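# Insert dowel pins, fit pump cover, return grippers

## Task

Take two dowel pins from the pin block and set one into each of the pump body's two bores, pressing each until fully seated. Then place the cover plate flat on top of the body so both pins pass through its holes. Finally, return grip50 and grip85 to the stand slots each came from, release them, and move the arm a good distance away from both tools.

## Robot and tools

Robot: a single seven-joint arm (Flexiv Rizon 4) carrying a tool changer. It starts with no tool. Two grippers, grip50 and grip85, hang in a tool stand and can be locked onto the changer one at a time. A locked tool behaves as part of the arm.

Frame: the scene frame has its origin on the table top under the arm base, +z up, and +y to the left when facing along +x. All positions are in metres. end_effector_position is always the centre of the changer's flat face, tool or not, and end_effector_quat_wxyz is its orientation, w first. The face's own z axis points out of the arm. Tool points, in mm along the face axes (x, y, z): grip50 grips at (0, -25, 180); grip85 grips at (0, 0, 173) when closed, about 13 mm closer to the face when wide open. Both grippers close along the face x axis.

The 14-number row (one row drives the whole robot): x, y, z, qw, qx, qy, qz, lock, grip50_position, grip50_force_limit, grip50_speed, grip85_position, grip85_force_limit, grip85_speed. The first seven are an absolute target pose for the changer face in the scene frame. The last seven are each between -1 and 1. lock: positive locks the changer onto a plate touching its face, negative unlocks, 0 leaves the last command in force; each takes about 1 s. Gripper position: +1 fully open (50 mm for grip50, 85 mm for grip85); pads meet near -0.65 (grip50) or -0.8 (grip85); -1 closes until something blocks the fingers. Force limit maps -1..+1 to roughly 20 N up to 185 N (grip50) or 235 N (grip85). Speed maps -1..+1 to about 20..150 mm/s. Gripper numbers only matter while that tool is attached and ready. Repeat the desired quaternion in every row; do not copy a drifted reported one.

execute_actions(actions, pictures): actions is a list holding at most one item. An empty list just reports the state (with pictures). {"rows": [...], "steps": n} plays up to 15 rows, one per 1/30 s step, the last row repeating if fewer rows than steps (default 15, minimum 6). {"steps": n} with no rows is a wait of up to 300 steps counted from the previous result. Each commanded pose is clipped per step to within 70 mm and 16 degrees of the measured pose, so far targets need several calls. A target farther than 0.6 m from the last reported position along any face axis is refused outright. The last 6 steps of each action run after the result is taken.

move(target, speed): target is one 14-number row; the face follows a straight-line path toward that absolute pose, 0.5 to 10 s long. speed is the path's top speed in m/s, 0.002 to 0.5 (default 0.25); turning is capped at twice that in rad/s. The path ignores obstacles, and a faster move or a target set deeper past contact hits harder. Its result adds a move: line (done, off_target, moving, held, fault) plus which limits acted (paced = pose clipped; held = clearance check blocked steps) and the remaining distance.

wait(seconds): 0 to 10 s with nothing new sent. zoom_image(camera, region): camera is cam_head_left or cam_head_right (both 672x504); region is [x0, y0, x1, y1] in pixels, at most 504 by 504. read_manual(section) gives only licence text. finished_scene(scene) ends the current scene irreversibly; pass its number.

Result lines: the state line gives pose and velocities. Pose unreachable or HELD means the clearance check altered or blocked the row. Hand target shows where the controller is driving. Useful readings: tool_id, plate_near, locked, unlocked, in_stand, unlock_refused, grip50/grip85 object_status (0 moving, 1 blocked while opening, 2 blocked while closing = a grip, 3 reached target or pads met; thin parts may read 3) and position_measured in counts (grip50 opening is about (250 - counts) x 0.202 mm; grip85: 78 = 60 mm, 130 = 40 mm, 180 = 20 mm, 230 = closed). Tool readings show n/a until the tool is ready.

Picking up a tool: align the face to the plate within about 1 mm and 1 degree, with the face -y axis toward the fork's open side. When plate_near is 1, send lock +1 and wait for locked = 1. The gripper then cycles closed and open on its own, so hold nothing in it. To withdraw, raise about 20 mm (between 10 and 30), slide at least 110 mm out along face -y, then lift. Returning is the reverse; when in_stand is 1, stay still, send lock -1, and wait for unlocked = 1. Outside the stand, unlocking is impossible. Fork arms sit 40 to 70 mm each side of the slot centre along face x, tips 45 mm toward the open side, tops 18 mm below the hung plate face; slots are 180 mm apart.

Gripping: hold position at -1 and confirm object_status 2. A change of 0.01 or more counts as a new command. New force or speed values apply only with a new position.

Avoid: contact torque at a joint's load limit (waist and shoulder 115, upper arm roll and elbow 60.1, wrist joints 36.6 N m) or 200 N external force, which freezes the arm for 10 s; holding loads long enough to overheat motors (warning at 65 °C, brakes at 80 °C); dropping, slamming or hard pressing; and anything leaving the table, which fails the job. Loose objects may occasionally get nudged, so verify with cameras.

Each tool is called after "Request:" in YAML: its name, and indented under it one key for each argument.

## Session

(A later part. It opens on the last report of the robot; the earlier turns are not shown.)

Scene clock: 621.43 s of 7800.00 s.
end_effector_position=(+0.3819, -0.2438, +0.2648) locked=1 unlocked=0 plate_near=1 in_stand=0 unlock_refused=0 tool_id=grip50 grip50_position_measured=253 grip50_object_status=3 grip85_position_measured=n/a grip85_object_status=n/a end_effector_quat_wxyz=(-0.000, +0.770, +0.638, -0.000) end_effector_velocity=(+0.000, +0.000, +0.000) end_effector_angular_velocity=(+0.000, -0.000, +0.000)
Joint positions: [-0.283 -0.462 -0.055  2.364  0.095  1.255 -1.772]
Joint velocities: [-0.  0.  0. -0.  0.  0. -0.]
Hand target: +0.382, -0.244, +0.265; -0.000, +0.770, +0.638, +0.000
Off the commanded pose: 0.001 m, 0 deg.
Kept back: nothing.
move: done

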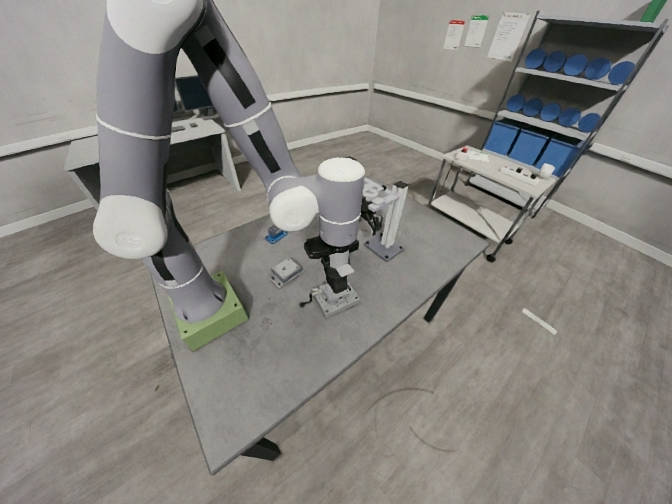

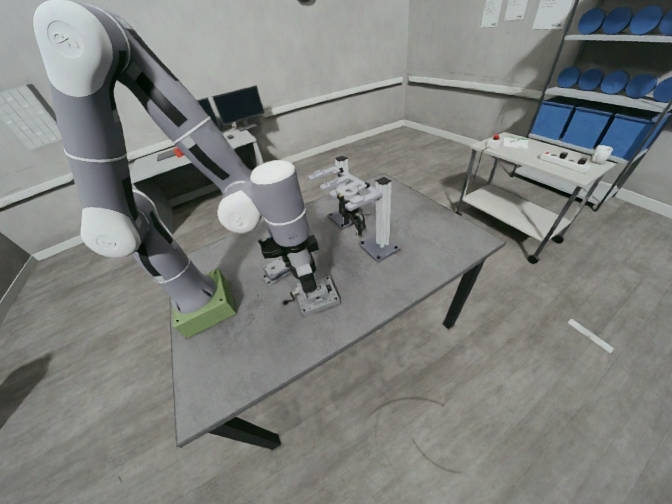

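Request:
move:
  target: [0.3800,-0.2434,0.270,0,0.770,0.638,0,0,-1,1,0,0,0,0]
  speed: 0.01

Request:
move:
  target: [0.3969,-0.2556,0.270,0,0.770,0.638,0,0,-1,1,0,0,0,0]
  speed: 0.03

Request:
move:
  target: [0.3969,-0.2556,0.265,0,0.770,0.638,0,0,-1,1,0,0,0,0]
  speed: 0.005

Request:
move:
  target: [0.3971,-0.2546,0.265,0,0.770,0.638,0,0,-1,1,0,0,0,0]
  speed: 0.002

Request:
move:
  target: [0.3973,-0.2536,0.265,0,0.770,0.638,0,0,-1,1,0,0,0,0]
  speed: 0.002

Request:
move:
  target: [0.3975,-0.2526,0.265,0,0.770,0.638,0,0,-1,1,0,0,0,0]
  speed: 0.002

Scene clock: 622.70 s of 7800.00 s.
end_effector_position=(+0.3801, -0.2434, +0.2700) locked=1 unlocked=0 plate_near=1 in_stand=0 unlock_refused=0 tool_id=grip50 grip50_position_measured=253 grip50_object_status=3 grip85_position_measured=n/a grip85_object_status=n/a end_effector_quat_wxyz=(+0.000, +0.770, +0.638, +0.000) end_effector_velocity=(+0.000, +0.000, +0.000) end_effector_angular_velocity=(-0.000, -0.000, -0.000)
Joint positions: [-0.281 -0.444 -0.058  2.372  0.094  1.246 -1.772]
Joint velocities: [ 0.     0.    -0.     0.    -0.     0.     0.001]
Hand target: +0.380, -0.243, +0.270; +0.000, +0.770, +0.638, -0.000
Off the commanded pose: 0.000 m, 0 deg.
Kept back: nothing.
move: done

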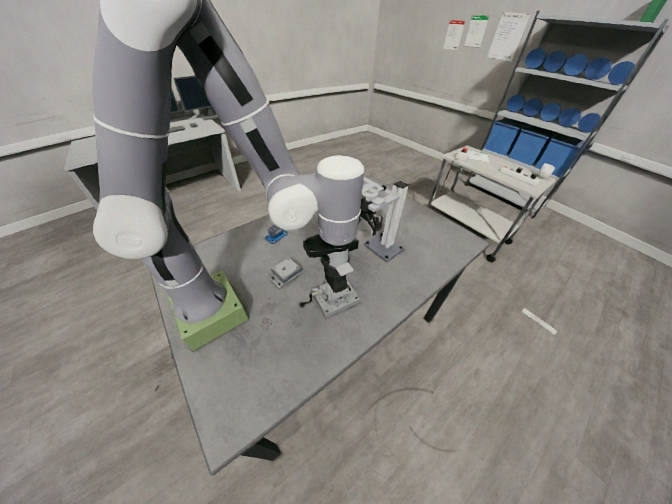

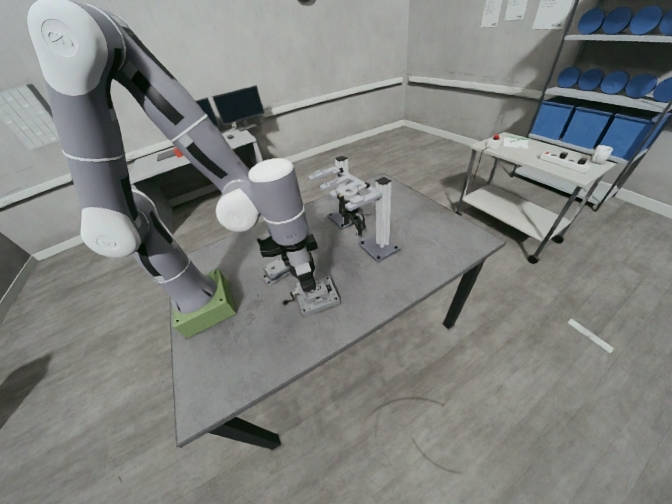

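Scene clock: 623.63 s of 7800.00 s.
end_effector_position=(+0.3971, -0.2556, +0.2702) locked=1 unlocked=0 plate_near=1 in_stand=0 unlock_refused=0 tool_id=grip50 grip50_position_measured=253 grip50_object_status=3 grip85_position_measured=n/a grip85_object_status=n/a end_effector_quat_wxyz=(+0.000, +0.770, +0.638, +0.000) end_effector_velocity=(-0.000, +0.000, -0.000) end_effector_angular_velocity=(+0.000, +0.000, +0.001)
Joint positions: [-0.296 -0.469 -0.059  2.311  0.091  1.211 -1.782]
Joint velocities: [-0.    -0.     0.    -0.     0.    -0.    -0.001]
Hand target: +0.397, -0.256, +0.270; -0.000, +0.770, +0.638, +0.000
Off the commanded pose: 0.000 m, 0 deg.
Kept back: nothing.
move: done

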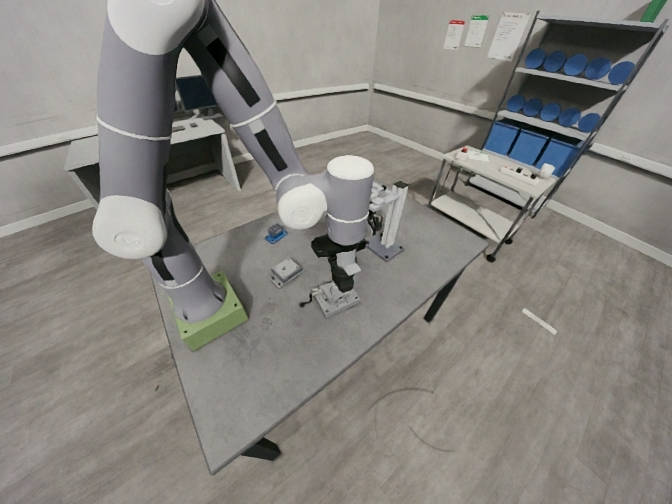

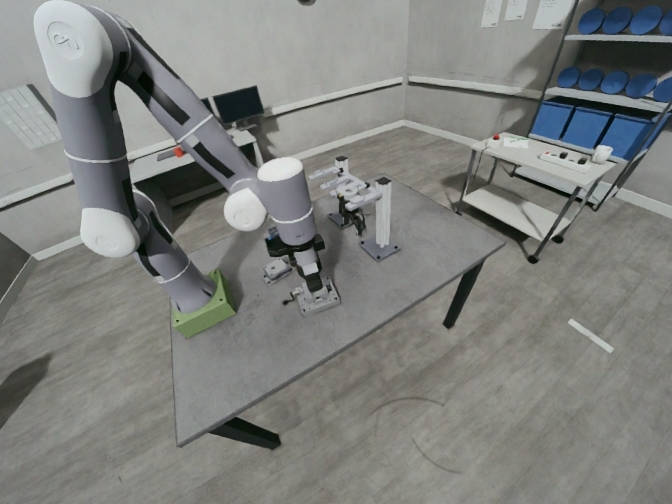

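Scene clock: 624.90 s of 7800.00 s.
end_effector_position=(+0.3969, -0.2556, +0.2651) locked=1 unlocked=0 plate_near=1 in_stand=0 unlock_refused=0 tool_id=grip50 grip50_position_measured=253 grip50_object_status=3 grip85_position_measured=n/a grip85_object_status=n/a end_effector_quat_wxyz=(-0.000, +0.770, +0.638, -0.000) end_effector_velocity=(+0.000, -0.000, -0.000) end_effector_angular_velocity=(+0.000, +0.000, -0.000)
Joint positions: [-0.299 -0.484 -0.056  2.31   0.091  1.224 -1.783]
Joint velocities: [-0. -0.  0. -0. -0. -0.  0.]
Hand target: +0.397, -0.256, +0.265; -0.000, +0.770, +0.638, +0.000
Off the commanded pose: 0.000 m, 0 deg.
Kept back: nothing.
move: done

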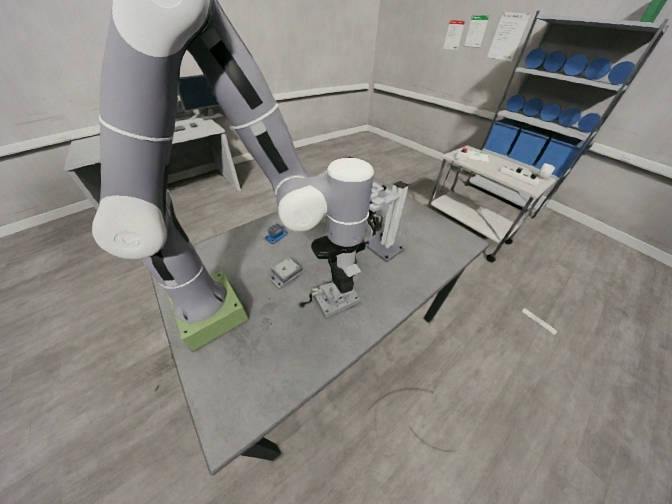

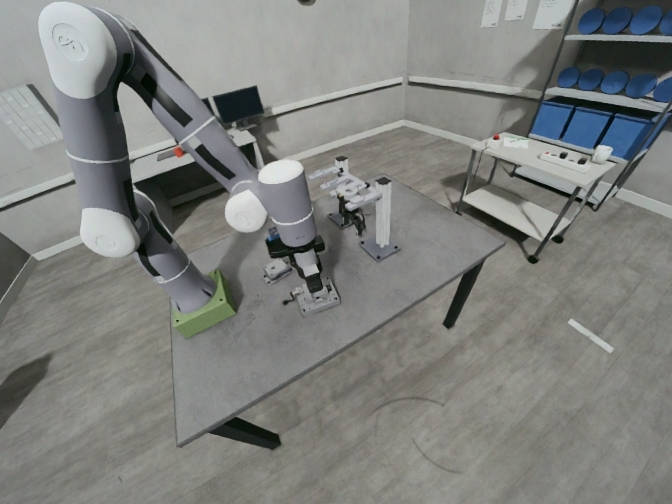

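Scene clock: 625.63 s of 7800.00 s.
end_effector_position=(+0.3970, -0.2549, +0.2650) locked=1 unlocked=0 plate_near=1 in_stand=0 unlock_refused=0 tool_id=grip50 grip50_position_measured=253 grip50_object_status=3 grip85_position_measured=n/a grip85_object_status=n/a end_effector_quat_wxyz=(+0.000, +0.770, +0.638, -0.000) end_effector_velocity=(+0.000, +0.000, +0.000) end_effector_angular_velocity=(+0.000, -0.000, +0.000)
Joint positions: [-0.297 -0.484 -0.056  2.311  0.091  1.225 -1.782]
Joint velocities: [-0.  0.  0. -0.  0.  0.  0.]
Hand target: +0.397, -0.255, +0.265; -0.000, +0.770, +0.638, +0.000
Off the commanded pose: 0.000 m, 0 deg.
Kept back: nothing.
move: done

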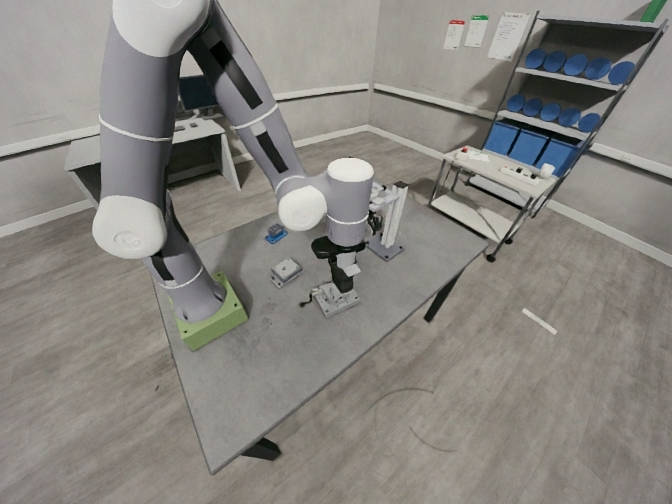

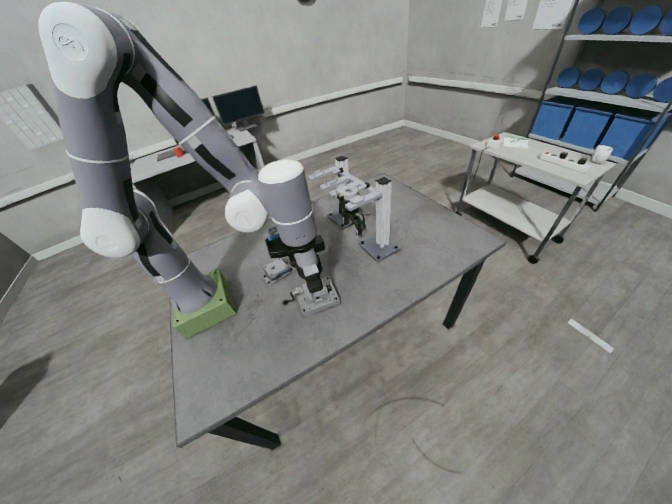

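Scene clock: 626.50 s of 7800.00 s.
end_effector_position=(+0.3971, -0.2543, +0.2650) locked=1 unlocked=0 plate_near=1 in_stand=0 unlock_refused=0 tool_id=grip50 grip50_position_measured=253 grip50_object_status=3 grip85_position_measured=n/a grip85_object_status=n/a end_effector_quat_wxyz=(+0.000, +0.770, +0.638, -0.000) end_effector_velocity=(-0.000, +0.000, -0.000) end_effector_angular_velocity=(+0.000, +0.000, +0.001)
Joint positions: [-0.295 -0.484 -0.057  2.312  0.091  1.226 -1.78 ]
Joint velocities: [ 0.     0.     0.     0.     0.    -0.    -0.001]
Hand target: +0.397, -0.254, +0.265; -0.000, +0.770, +0.638, +0.000
Off the commanded pose: 0.001 m, 0 deg.
Kept back: nothing.
move: done

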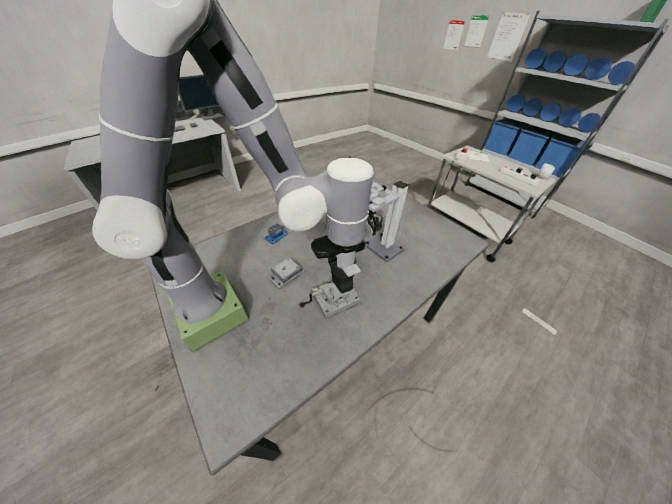

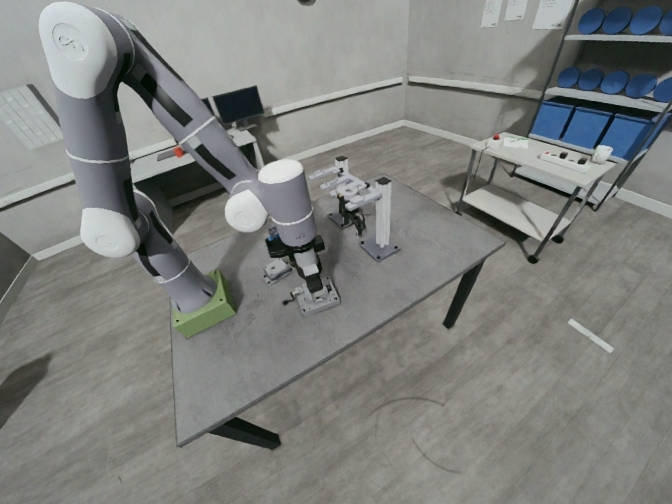

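Scene clock: 627.60 s of 7800.00 s.
end_effector_position=(+0.3972, -0.2537, +0.2651) locked=1 unlocked=0 plate_near=1 in_stand=0 unlock_refused=0 tool_id=grip50 grip50_position_measured=253 grip50_object_status=3 grip85_position_measured=n/a grip85_object_status=n/a end_effector_quat_wxyz=(+0.000, +0.770, +0.638, -0.000) end_effector_velocity=(-0.000, +0.000, -0.000) end_effector_angular_velocity=(+0.000, +0.000, +0.000)
Joint positions: [-0.293 -0.483 -0.058  2.313  0.091  1.226 -1.778]
Joint velocities: [ 0. -0. -0. -0. -0. -0. -0.]
Hand target: +0.397, -0.253, +0.265; -0.000, +0.770, +0.638, -0.000
Off the commanded pose: 0.001 m, 0 deg.
Kept back: nothing.
move: done

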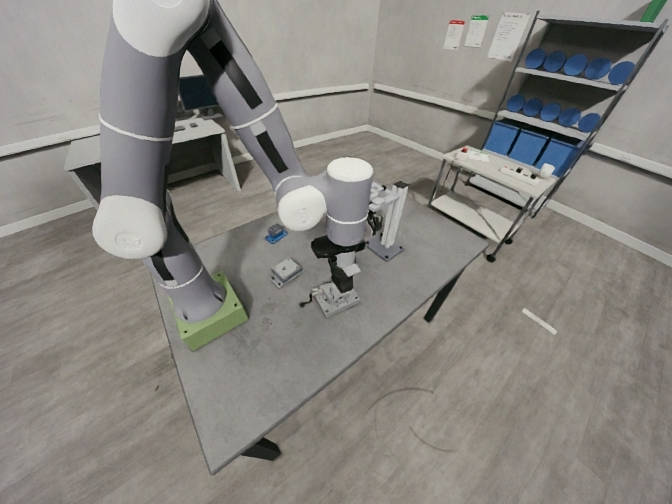

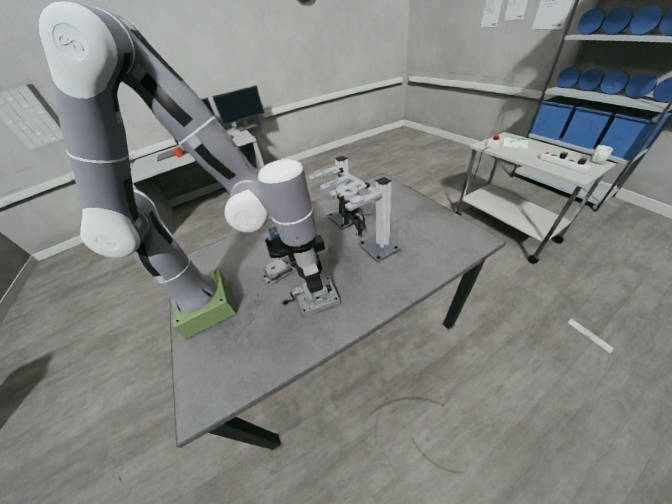

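Request:
move:
  target: [0.3969,-0.2560,0.270,0,0.770,0.638,0,0,-1,1,0,0,0,0]
  speed: 0.01

Request:
move:
  target: [0.4013,-0.2372,0.2695,0,0.770,0.638,0,0,-1,1,0,0,0,0]
  speed: 0.03

Request:
move:
  target: [0.4013,-0.2372,0.2668,0,0.770,0.638,0,0,-1,1,0,0,0,0]
  speed: 0.004

Request:
move:
  target: [0.4019,-0.2335,0.2666,0,0.770,0.638,0,0,-1,1,0,0,0,0]
  speed: 0.002

Scene clock: 628.73 s of 7800.00 s.
end_effector_position=(+0.3969, -0.2560, +0.2699) locked=1 unlocked=0 plate_near=1 in_stand=0 unlock_refused=0 tool_id=grip50 grip50_position_measured=253 grip50_object_status=3 grip85_position_measured=n/a grip85_object_status=n/a end_effector_quat_wxyz=(+0.000, +0.770, +0.638, +0.000) end_effector_velocity=(-0.000, -0.000, -0.000) end_effector_angular_velocity=(-0.000, +0.001, +0.000)
Joint positions: [-0.298 -0.47  -0.059  2.311  0.09   1.211 -1.783]
Joint velocities: [ 0.    -0.    -0.     0.    -0.001 -0.     0.   ]
Hand target: +0.397, -0.256, +0.270; +0.000, +0.770, +0.638, -0.000
Off the commanded pose: 0.000 m, 0 deg.
Kept back: nothing.
move: done

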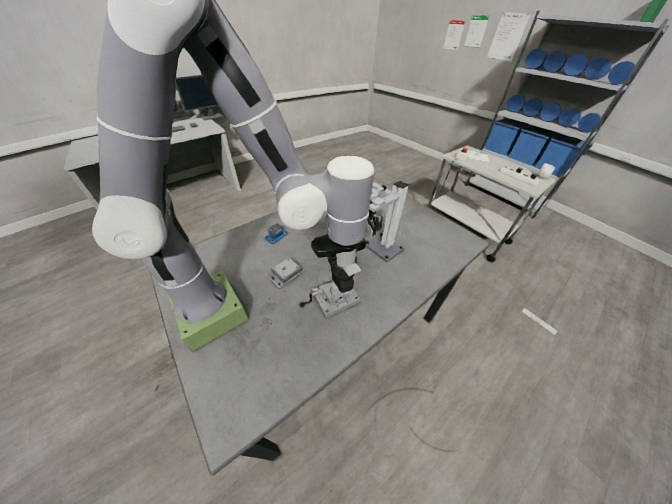

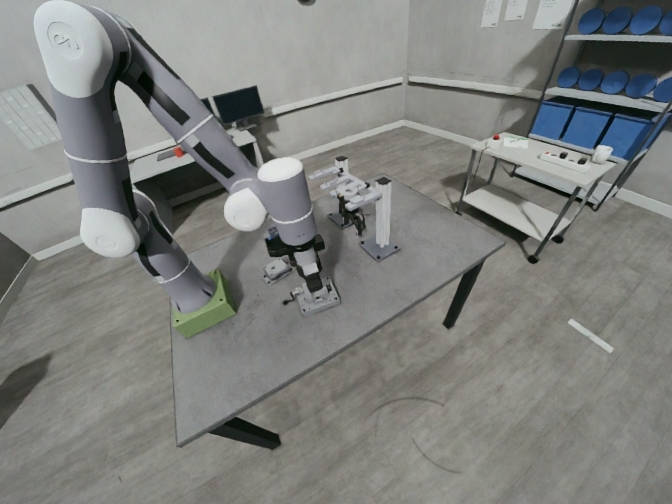

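Scene clock: 629.60 s of 7800.00 s.
end_effector_position=(+0.4012, -0.2372, +0.2694) locked=1 unlocked=0 plate_near=1 in_stand=0 unlock_refused=0 tool_id=grip50 grip50_position_measured=253 grip50_object_status=3 grip85_position_measured=n/a grip85_object_status=n/a end_effector_quat_wxyz=(-0.000, +0.770, +0.638, -0.000) end_effector_velocity=(-0.000, -0.000, -0.000) end_effector_angular_velocity=(-0.000, -0.000, -0.001)
Joint positions: [-0.256 -0.463 -0.057  2.329  0.09   1.222 -1.741]
Joint velocities: [-0.    -0.    -0.001 -0.     0.001  0.    -0.001]
Hand target: +0.401, -0.237, +0.269; -0.000, +0.770, +0.638, +0.000
Off the commanded pose: 0.000 m, 0 deg.
Kept back: nothing.
move: done

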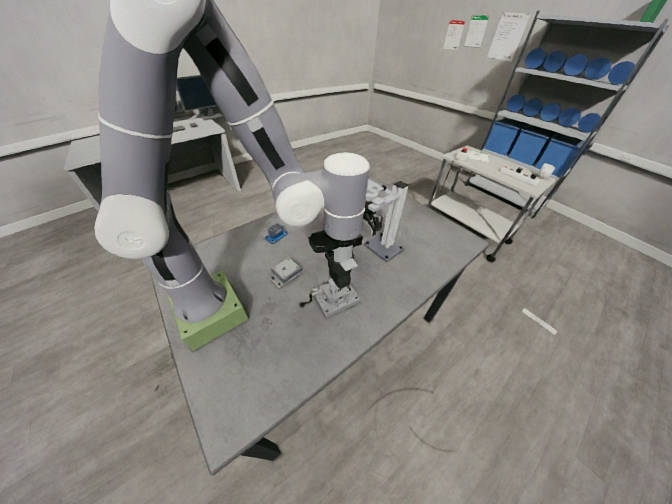

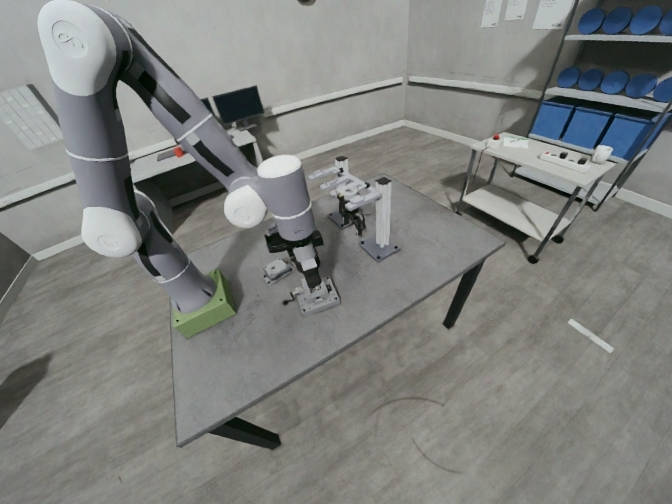

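Scene clock: 630.47 s of 7800.00 s.
end_effector_position=(+0.4017, -0.2374, +0.2676) locked=1 unlocked=0 plate_near=1 in_stand=0 unlock_refused=0 tool_id=grip50 grip50_position_measured=253 grip50_object_status=3 grip85_position_measured=n/a grip85_object_status=n/a end_effector_quat_wxyz=(+0.001, +0.770, +0.638, +0.000) end_effector_velocity=(+0.000, -0.000, +0.000) end_effector_angular_velocity=(-0.000, -0.000, -0.001)
Joint positions: [-0.258 -0.47  -0.056  2.328  0.09   1.229 -1.741]
Joint velocities: [-0.    -0.     0.    -0.    -0.     0.     0.001]
Hand target: +0.401, -0.237, +0.267; -0.000, +0.770, +0.638, +0.000
Off the commanded pose: 0.001 m, 0 deg.
Kept back: nothing.
move: done

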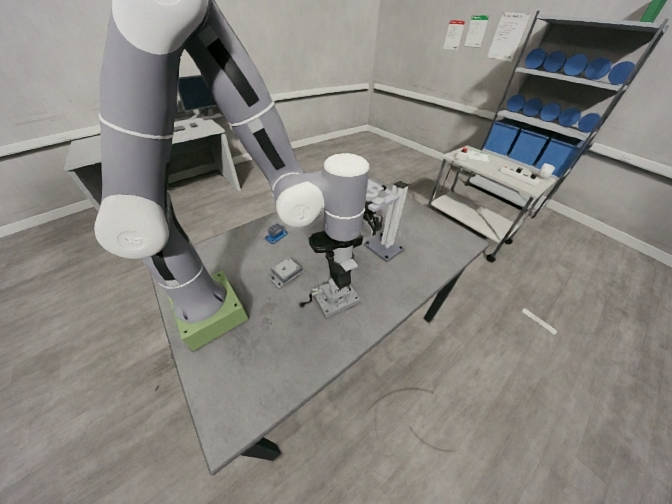

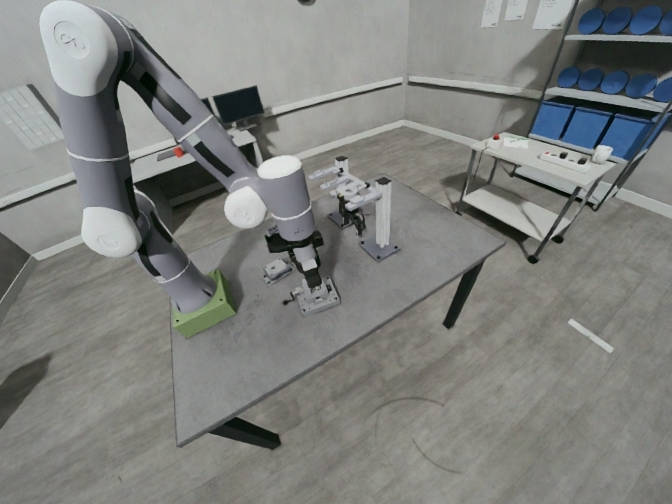

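Scene clock: 632.67 s of 7800.00 s.
end_effector_position=(+0.4024, -0.2348, +0.2675) locked=1 unlocked=0 plate_near=1 in_stand=0 unlock_refused=0 tool_id=grip50 grip50_position_measured=253 grip50_object_status=3 grip85_position_measured=n/a grip85_object_status=n/a end_effector_quat_wxyz=(+0.001, +0.770, +0.638, +0.000) end_effector_velocity=(+0.000, -0.000, +0.000) end_effector_angular_velocity=(-0.000, -0.001, -0.002)
Joint positions: [-0.25  -0.469 -0.057  2.331  0.09   1.233 -1.734]
Joint velocities: [ 0.     0.    -0.    -0.     0.     0.     0.001]
Hand target: +0.402, -0.234, +0.267; -0.000, +0.770, +0.638, -0.000
Off the commanded pose: 0.002 m, 0 deg.
Kept back: nothing.
move: done

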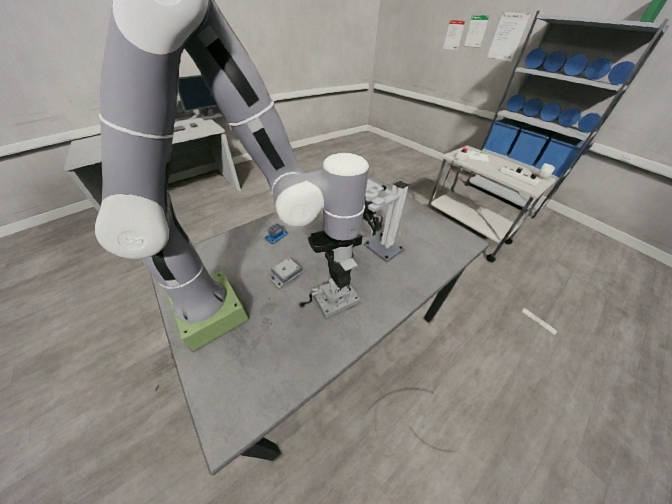

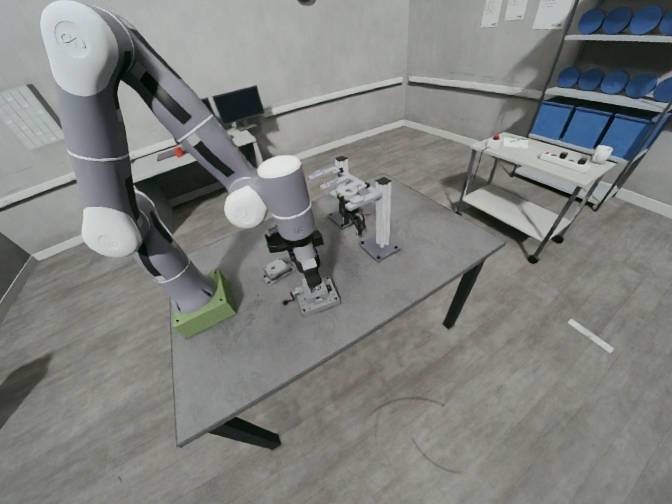

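Request:
move:
  target: [0.4022,-0.2318,0.2664,0,0.770,0.638,0,0,-1,1,0,0,0,0]
  speed: 0.002

Request:
move:
  target: [0.4025,-0.2300,0.2664,0,0.770,0.638,0,0,-1,1,0,0,0,0]
  speed: 0.002

Scene clock: 634.70 s of 7800.00 s.
end_effector_position=(+0.4028, -0.2331, +0.2675) locked=1 unlocked=0 plate_near=1 in_stand=0 unlock_refused=0 tool_id=grip50 grip50_position_measured=253 grip50_object_status=3 grip85_position_measured=n/a grip85_object_status=n/a end_effector_quat_wxyz=(+0.002, +0.770, +0.638, +0.001) end_effector_velocity=(+0.000, +0.000, +0.000) end_effector_angular_velocity=(+0.000, -0.000, -0.000)
Joint positions: [-0.246 -0.469 -0.057  2.333  0.09   1.235 -1.73 ]
Joint velocities: [-0.    -0.     0.    -0.     0.001 -0.    -0.   ]
Hand target: +0.402, -0.232, +0.266; -0.000, +0.770, +0.638, -0.000
Off the commanded pose: 0.002 m, 0 deg.
Kept back: nothing.
move: done

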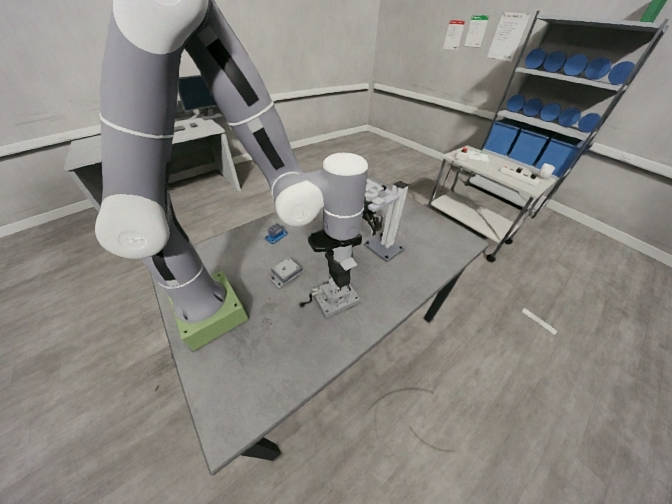

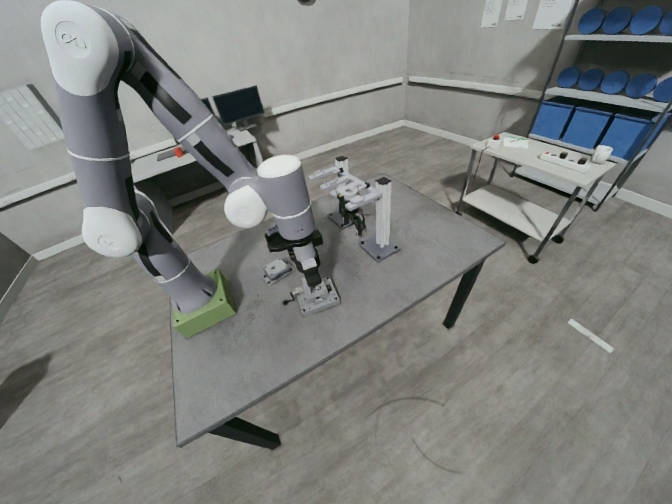

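Scene clock: 636.57 s of 7800.00 s.
end_effector_position=(+0.4031, -0.2315, +0.2675) locked=1 unlocked=0 plate_near=1 in_stand=0 unlock_refused=0 tool_id=grip50 grip50_position_measured=253 grip50_object_status=3 grip85_position_measured=n/a grip85_object_status=n/a end_effector_quat_wxyz=(+0.002, +0.770, +0.638, +0.001) end_effector_velocity=(-0.000, +0.000, -0.000) end_effector_angular_velocity=(+0.000, -0.000, -0.002)
Joint positions: [-0.242 -0.468 -0.057  2.334  0.09   1.236 -1.726]
Joint velocities: [ 0.    -0.     0.    -0.     0.001  0.     0.001]
Hand target: +0.402, -0.230, +0.266; -0.000, +0.770, +0.638, -0.000
Off the commanded pose: 0.002 m, 0 deg.
Kept back: nothing.
move: done

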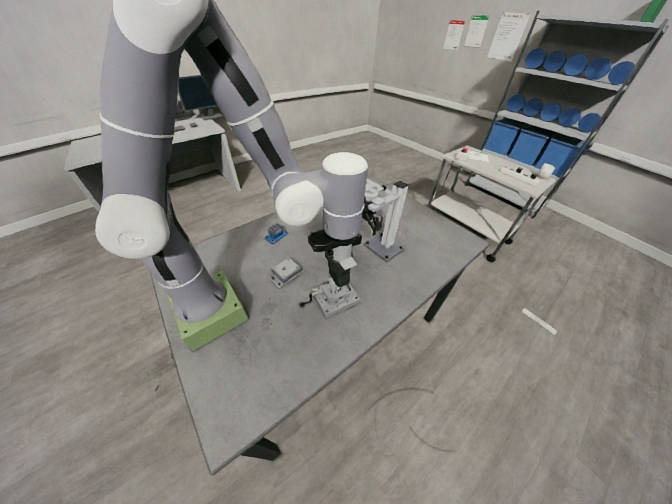

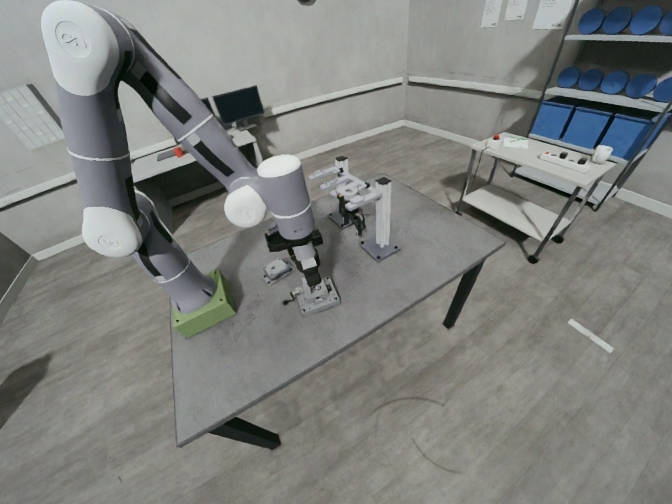

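Request:
move:
  target: [0.4025,-0.2315,0.274,0,0.770,0.638,0,0,-1,1,0,0,0,0]
  speed: 0.01

Request:
move:
  target: [0.3793,-0.2345,0.272,0.047,0.7685,0.6368,0.0389,0,-1,1,0,0,0,0]
  speed: 0.03

Request:
move:
  target: [0.3793,-0.2345,0.2683,0.047,0.7685,0.6368,0.0389,0,-1,1,0,0,0,0]
  speed: 0.003

Request:
move:
  target: [0.3800,-0.2308,0.2683,0.047,0.7685,0.6368,0.0389,0,-1,1,0,0,0,0]
  speed: 0.002

Request:
move:
  target: [0.3805,-0.2280,0.2683,0.047,0.7685,0.6368,0.0389,0,-1,1,0,0,0,0]
  speed: 0.002

Scene clock: 637.93 s of 7800.00 s.
end_effector_position=(+0.4025, -0.2315, +0.2740) locked=1 unlocked=0 plate_near=1 in_stand=0 unlock_refused=0 tool_id=grip50 grip50_position_measured=253 grip50_object_status=3 grip85_position_measured=n/a grip85_object_status=n/a end_effector_quat_wxyz=(+0.000, +0.770, +0.638, +0.000) end_effector_velocity=(-0.000, -0.000, -0.000) end_effector_angular_velocity=(-0.000, +0.000, -0.001)
Joint positions: [-0.242 -0.447 -0.059  2.336  0.087  1.213 -1.726]
Joint velocities: [ 0.    -0.    -0.001  0.     0.    -0.     0.   ]
Hand target: +0.402, -0.231, +0.274; +0.000, +0.770, +0.638, -0.000
Off the commanded pose: 0.000 m, 0 deg.
Kept back: nothing.
move: done

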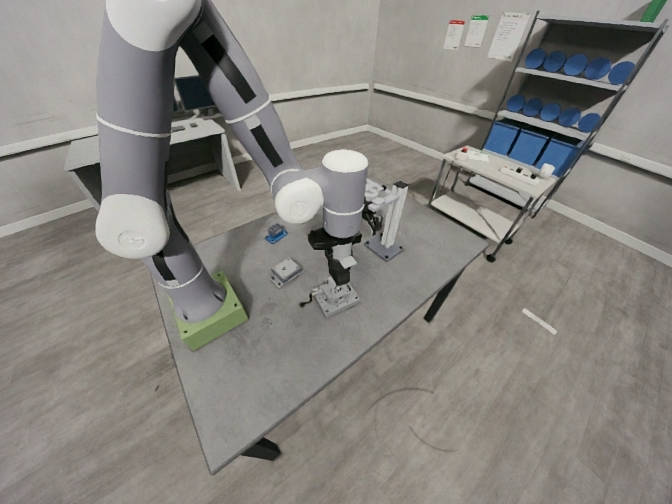

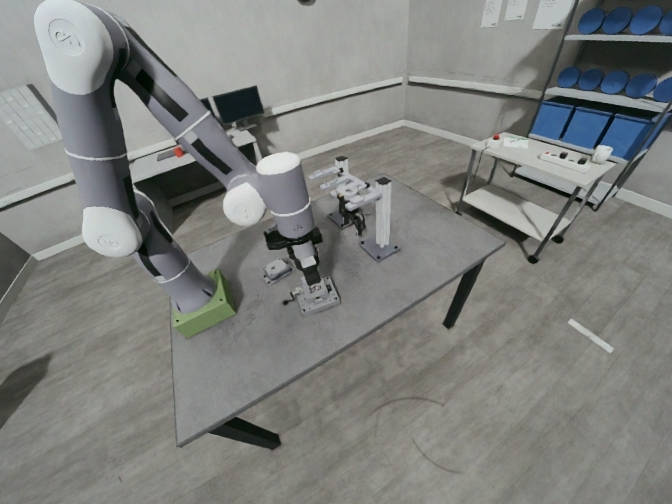

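Scene clock: 640.20 s of 7800.00 s.
end_effector_position=(+0.3793, -0.2346, +0.2721) locked=1 unlocked=0 plate_near=1 in_stand=0 unlock_refused=0 tool_id=grip50 grip50_position_measured=253 grip50_object_status=3 grip85_position_measured=n/a grip85_object_status=n/a end_effector_quat_wxyz=(+0.047, +0.769, +0.637, +0.039) end_effector_velocity=(-0.000, -0.000, +0.000) end_effector_angular_velocity=(+0.000, -0.000, -0.000)
Joint positions: [-0.297 -0.456 -0.011  2.419  0.142  1.428 -1.795]
Joint velocities: [-0.     0.     0.     0.     0.001  0.    -0.   ]
Hand target: +0.379, -0.235, +0.272; +0.047, +0.769, +0.637, +0.039
Off the commanded pose: 0.000 m, 0 deg.
Kept back: nothing.
move: done

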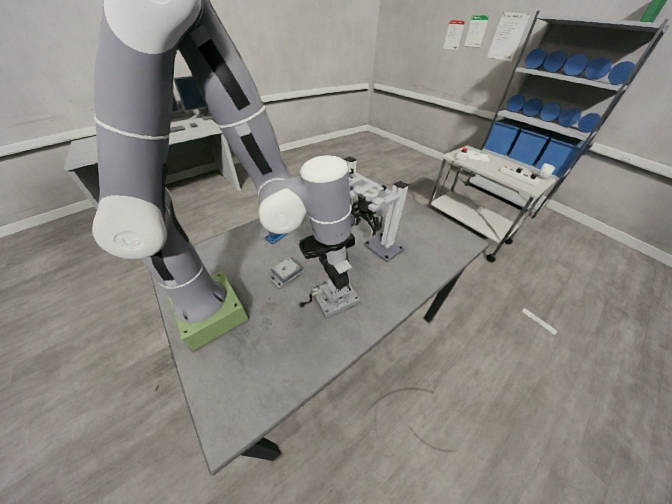

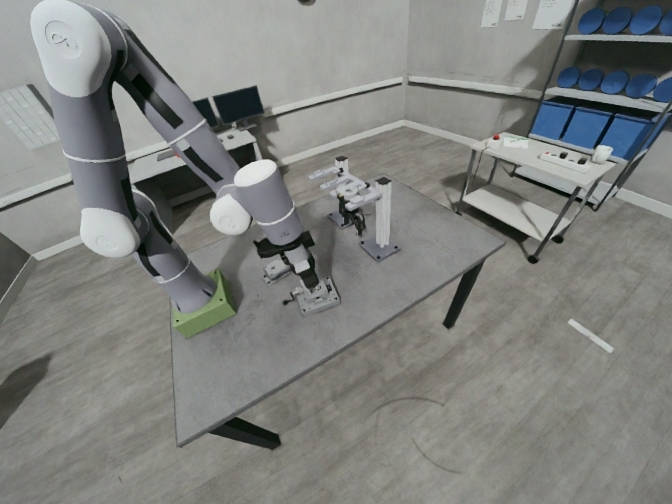

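Scene clock: 641.67 s of 7800.00 s.
end_effector_position=(+0.3799, -0.2347, +0.2692) locked=1 unlocked=0 plate_near=1 in_stand=0 unlock_refused=0 tool_id=grip50 grip50_position_measured=253 grip50_object_status=3 grip85_position_measured=n/a grip85_object_status=n/a end_effector_quat_wxyz=(+0.048, +0.769, +0.637, +0.040) end_effector_velocity=(-0.000, +0.000, -0.000) end_effector_angular_velocity=(+0.000, +0.000, +0.000)
Joint positions: [-0.3   -0.467 -0.008  2.418  0.142  1.44  -1.795]
Joint velocities: [-0. -0.  0.  0.  0.  0. -0.]
Hand target: +0.379, -0.235, +0.268; +0.047, +0.769, +0.637, +0.039
Off the commanded pose: 0.001 m, 0 deg.
Kept back: nothing.
move: done

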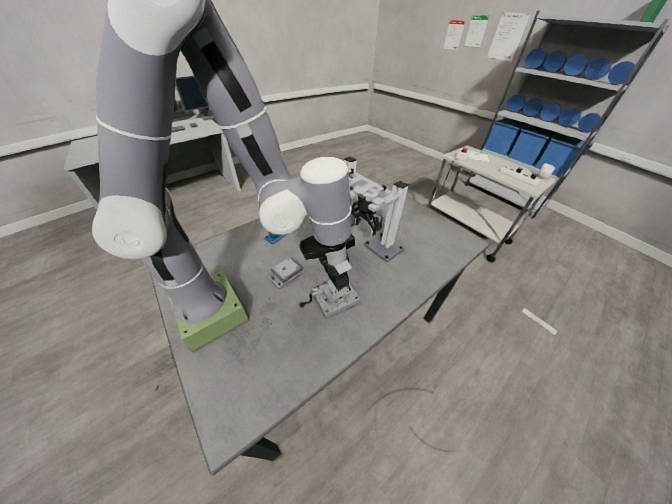

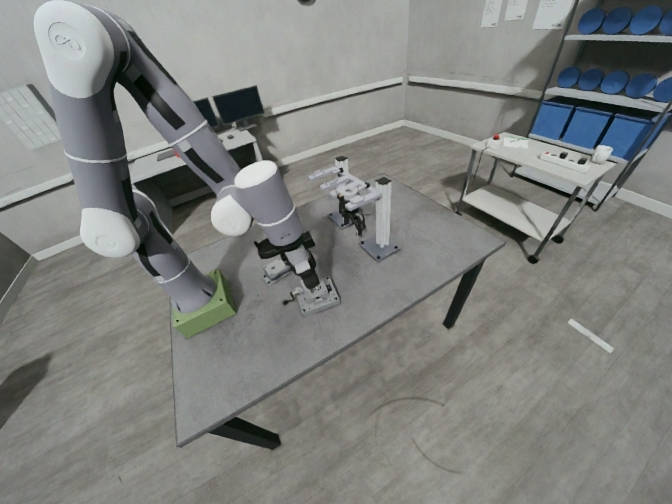

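Scene clock: 643.87 s of 7800.00 s.
end_effector_position=(+0.3806, -0.2317, +0.2692) locked=1 unlocked=0 plate_near=1 in_stand=0 unlock_refused=0 tool_id=grip50 grip50_position_measured=253 grip50_object_status=3 grip85_position_measured=n/a grip85_object_status=n/a end_effector_quat_wxyz=(+0.049, +0.769, +0.637, +0.040) end_effector_velocity=(+0.000, -0.000, +0.000) end_effector_angular_velocity=(+0.000, -0.000, -0.001)
Joint positions: [-0.29  -0.467 -0.01   2.421  0.142  1.444 -1.786]
Joint velocities: [ 0.     0.    -0.    -0.     0.     0.     0.001]
Hand target: +0.380, -0.231, +0.268; +0.047, +0.769, +0.637, +0.039
Off the commanded pose: 0.001 m, 0 deg.
Kept back: nothing.
move: done

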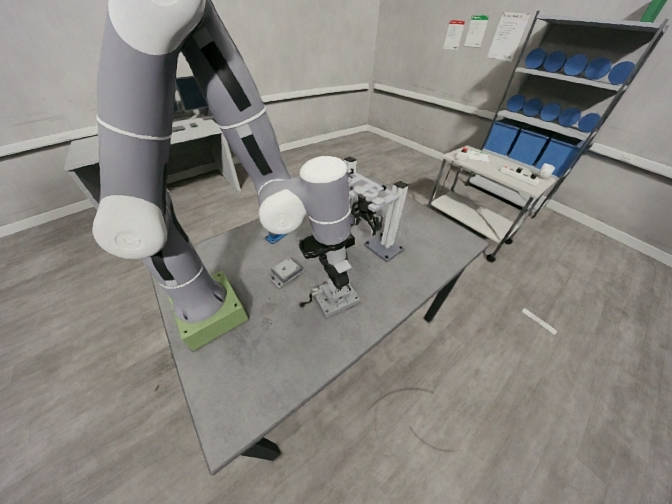

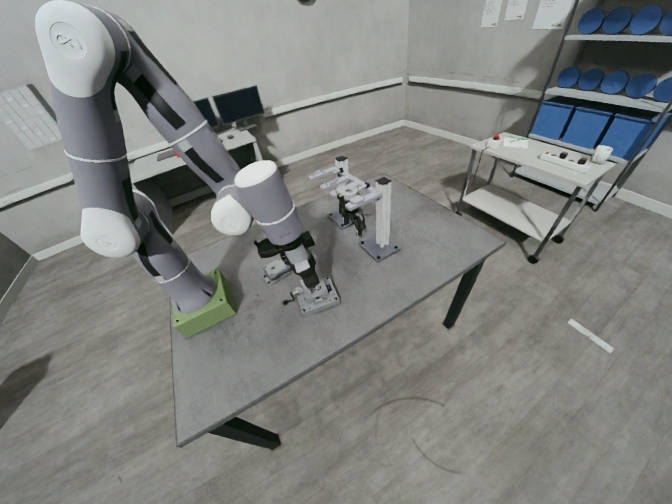

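Scene clock: 646.00 s of 7800.00 s.
end_effector_position=(+0.3812, -0.2290, +0.2692) locked=1 unlocked=0 plate_near=1 in_stand=0 unlock_refused=0 tool_id=grip50 grip50_position_measured=253 grip50_object_status=3 grip85_position_measured=n/a grip85_object_status=n/a end_effector_quat_wxyz=(+0.049, +0.769, +0.637, +0.040) end_effector_velocity=(+0.000, +0.000, -0.000) end_effector_angular_velocity=(+0.000, +0.000, -0.000)
Joint positions: [-0.282 -0.466 -0.012  2.425  0.142  1.446 -1.78 ]
Joint velocities: [-0. -0.  0. -0. -0. -0.  0.]
Hand target: +0.380, -0.228, +0.268; +0.047, +0.769, +0.637, +0.039
Off the commanded pose: 0.001 m, 0 deg.
Kept back: nothing.
move: done

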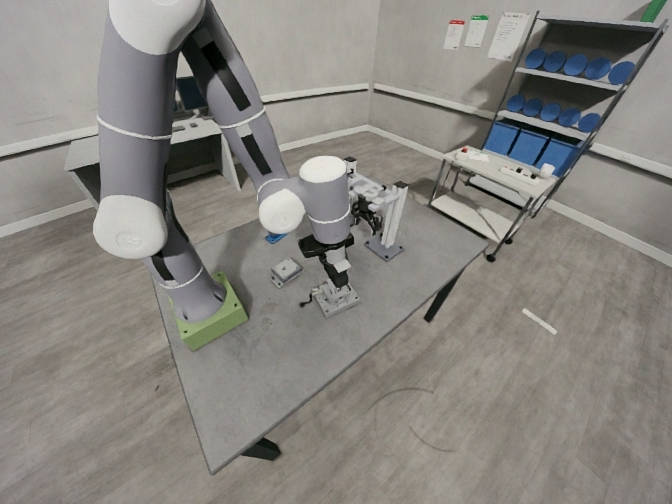

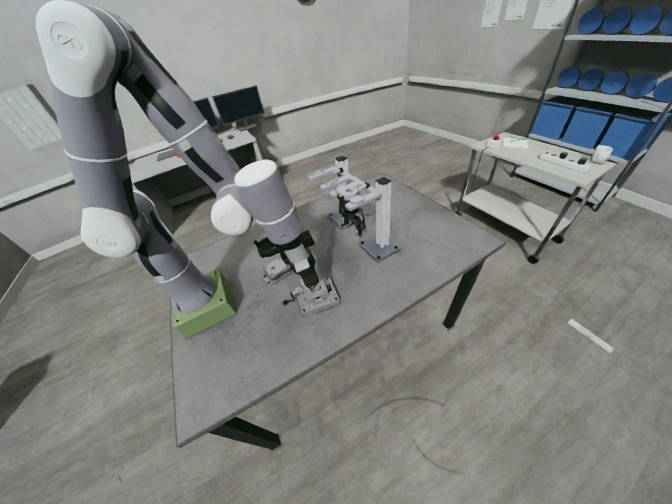

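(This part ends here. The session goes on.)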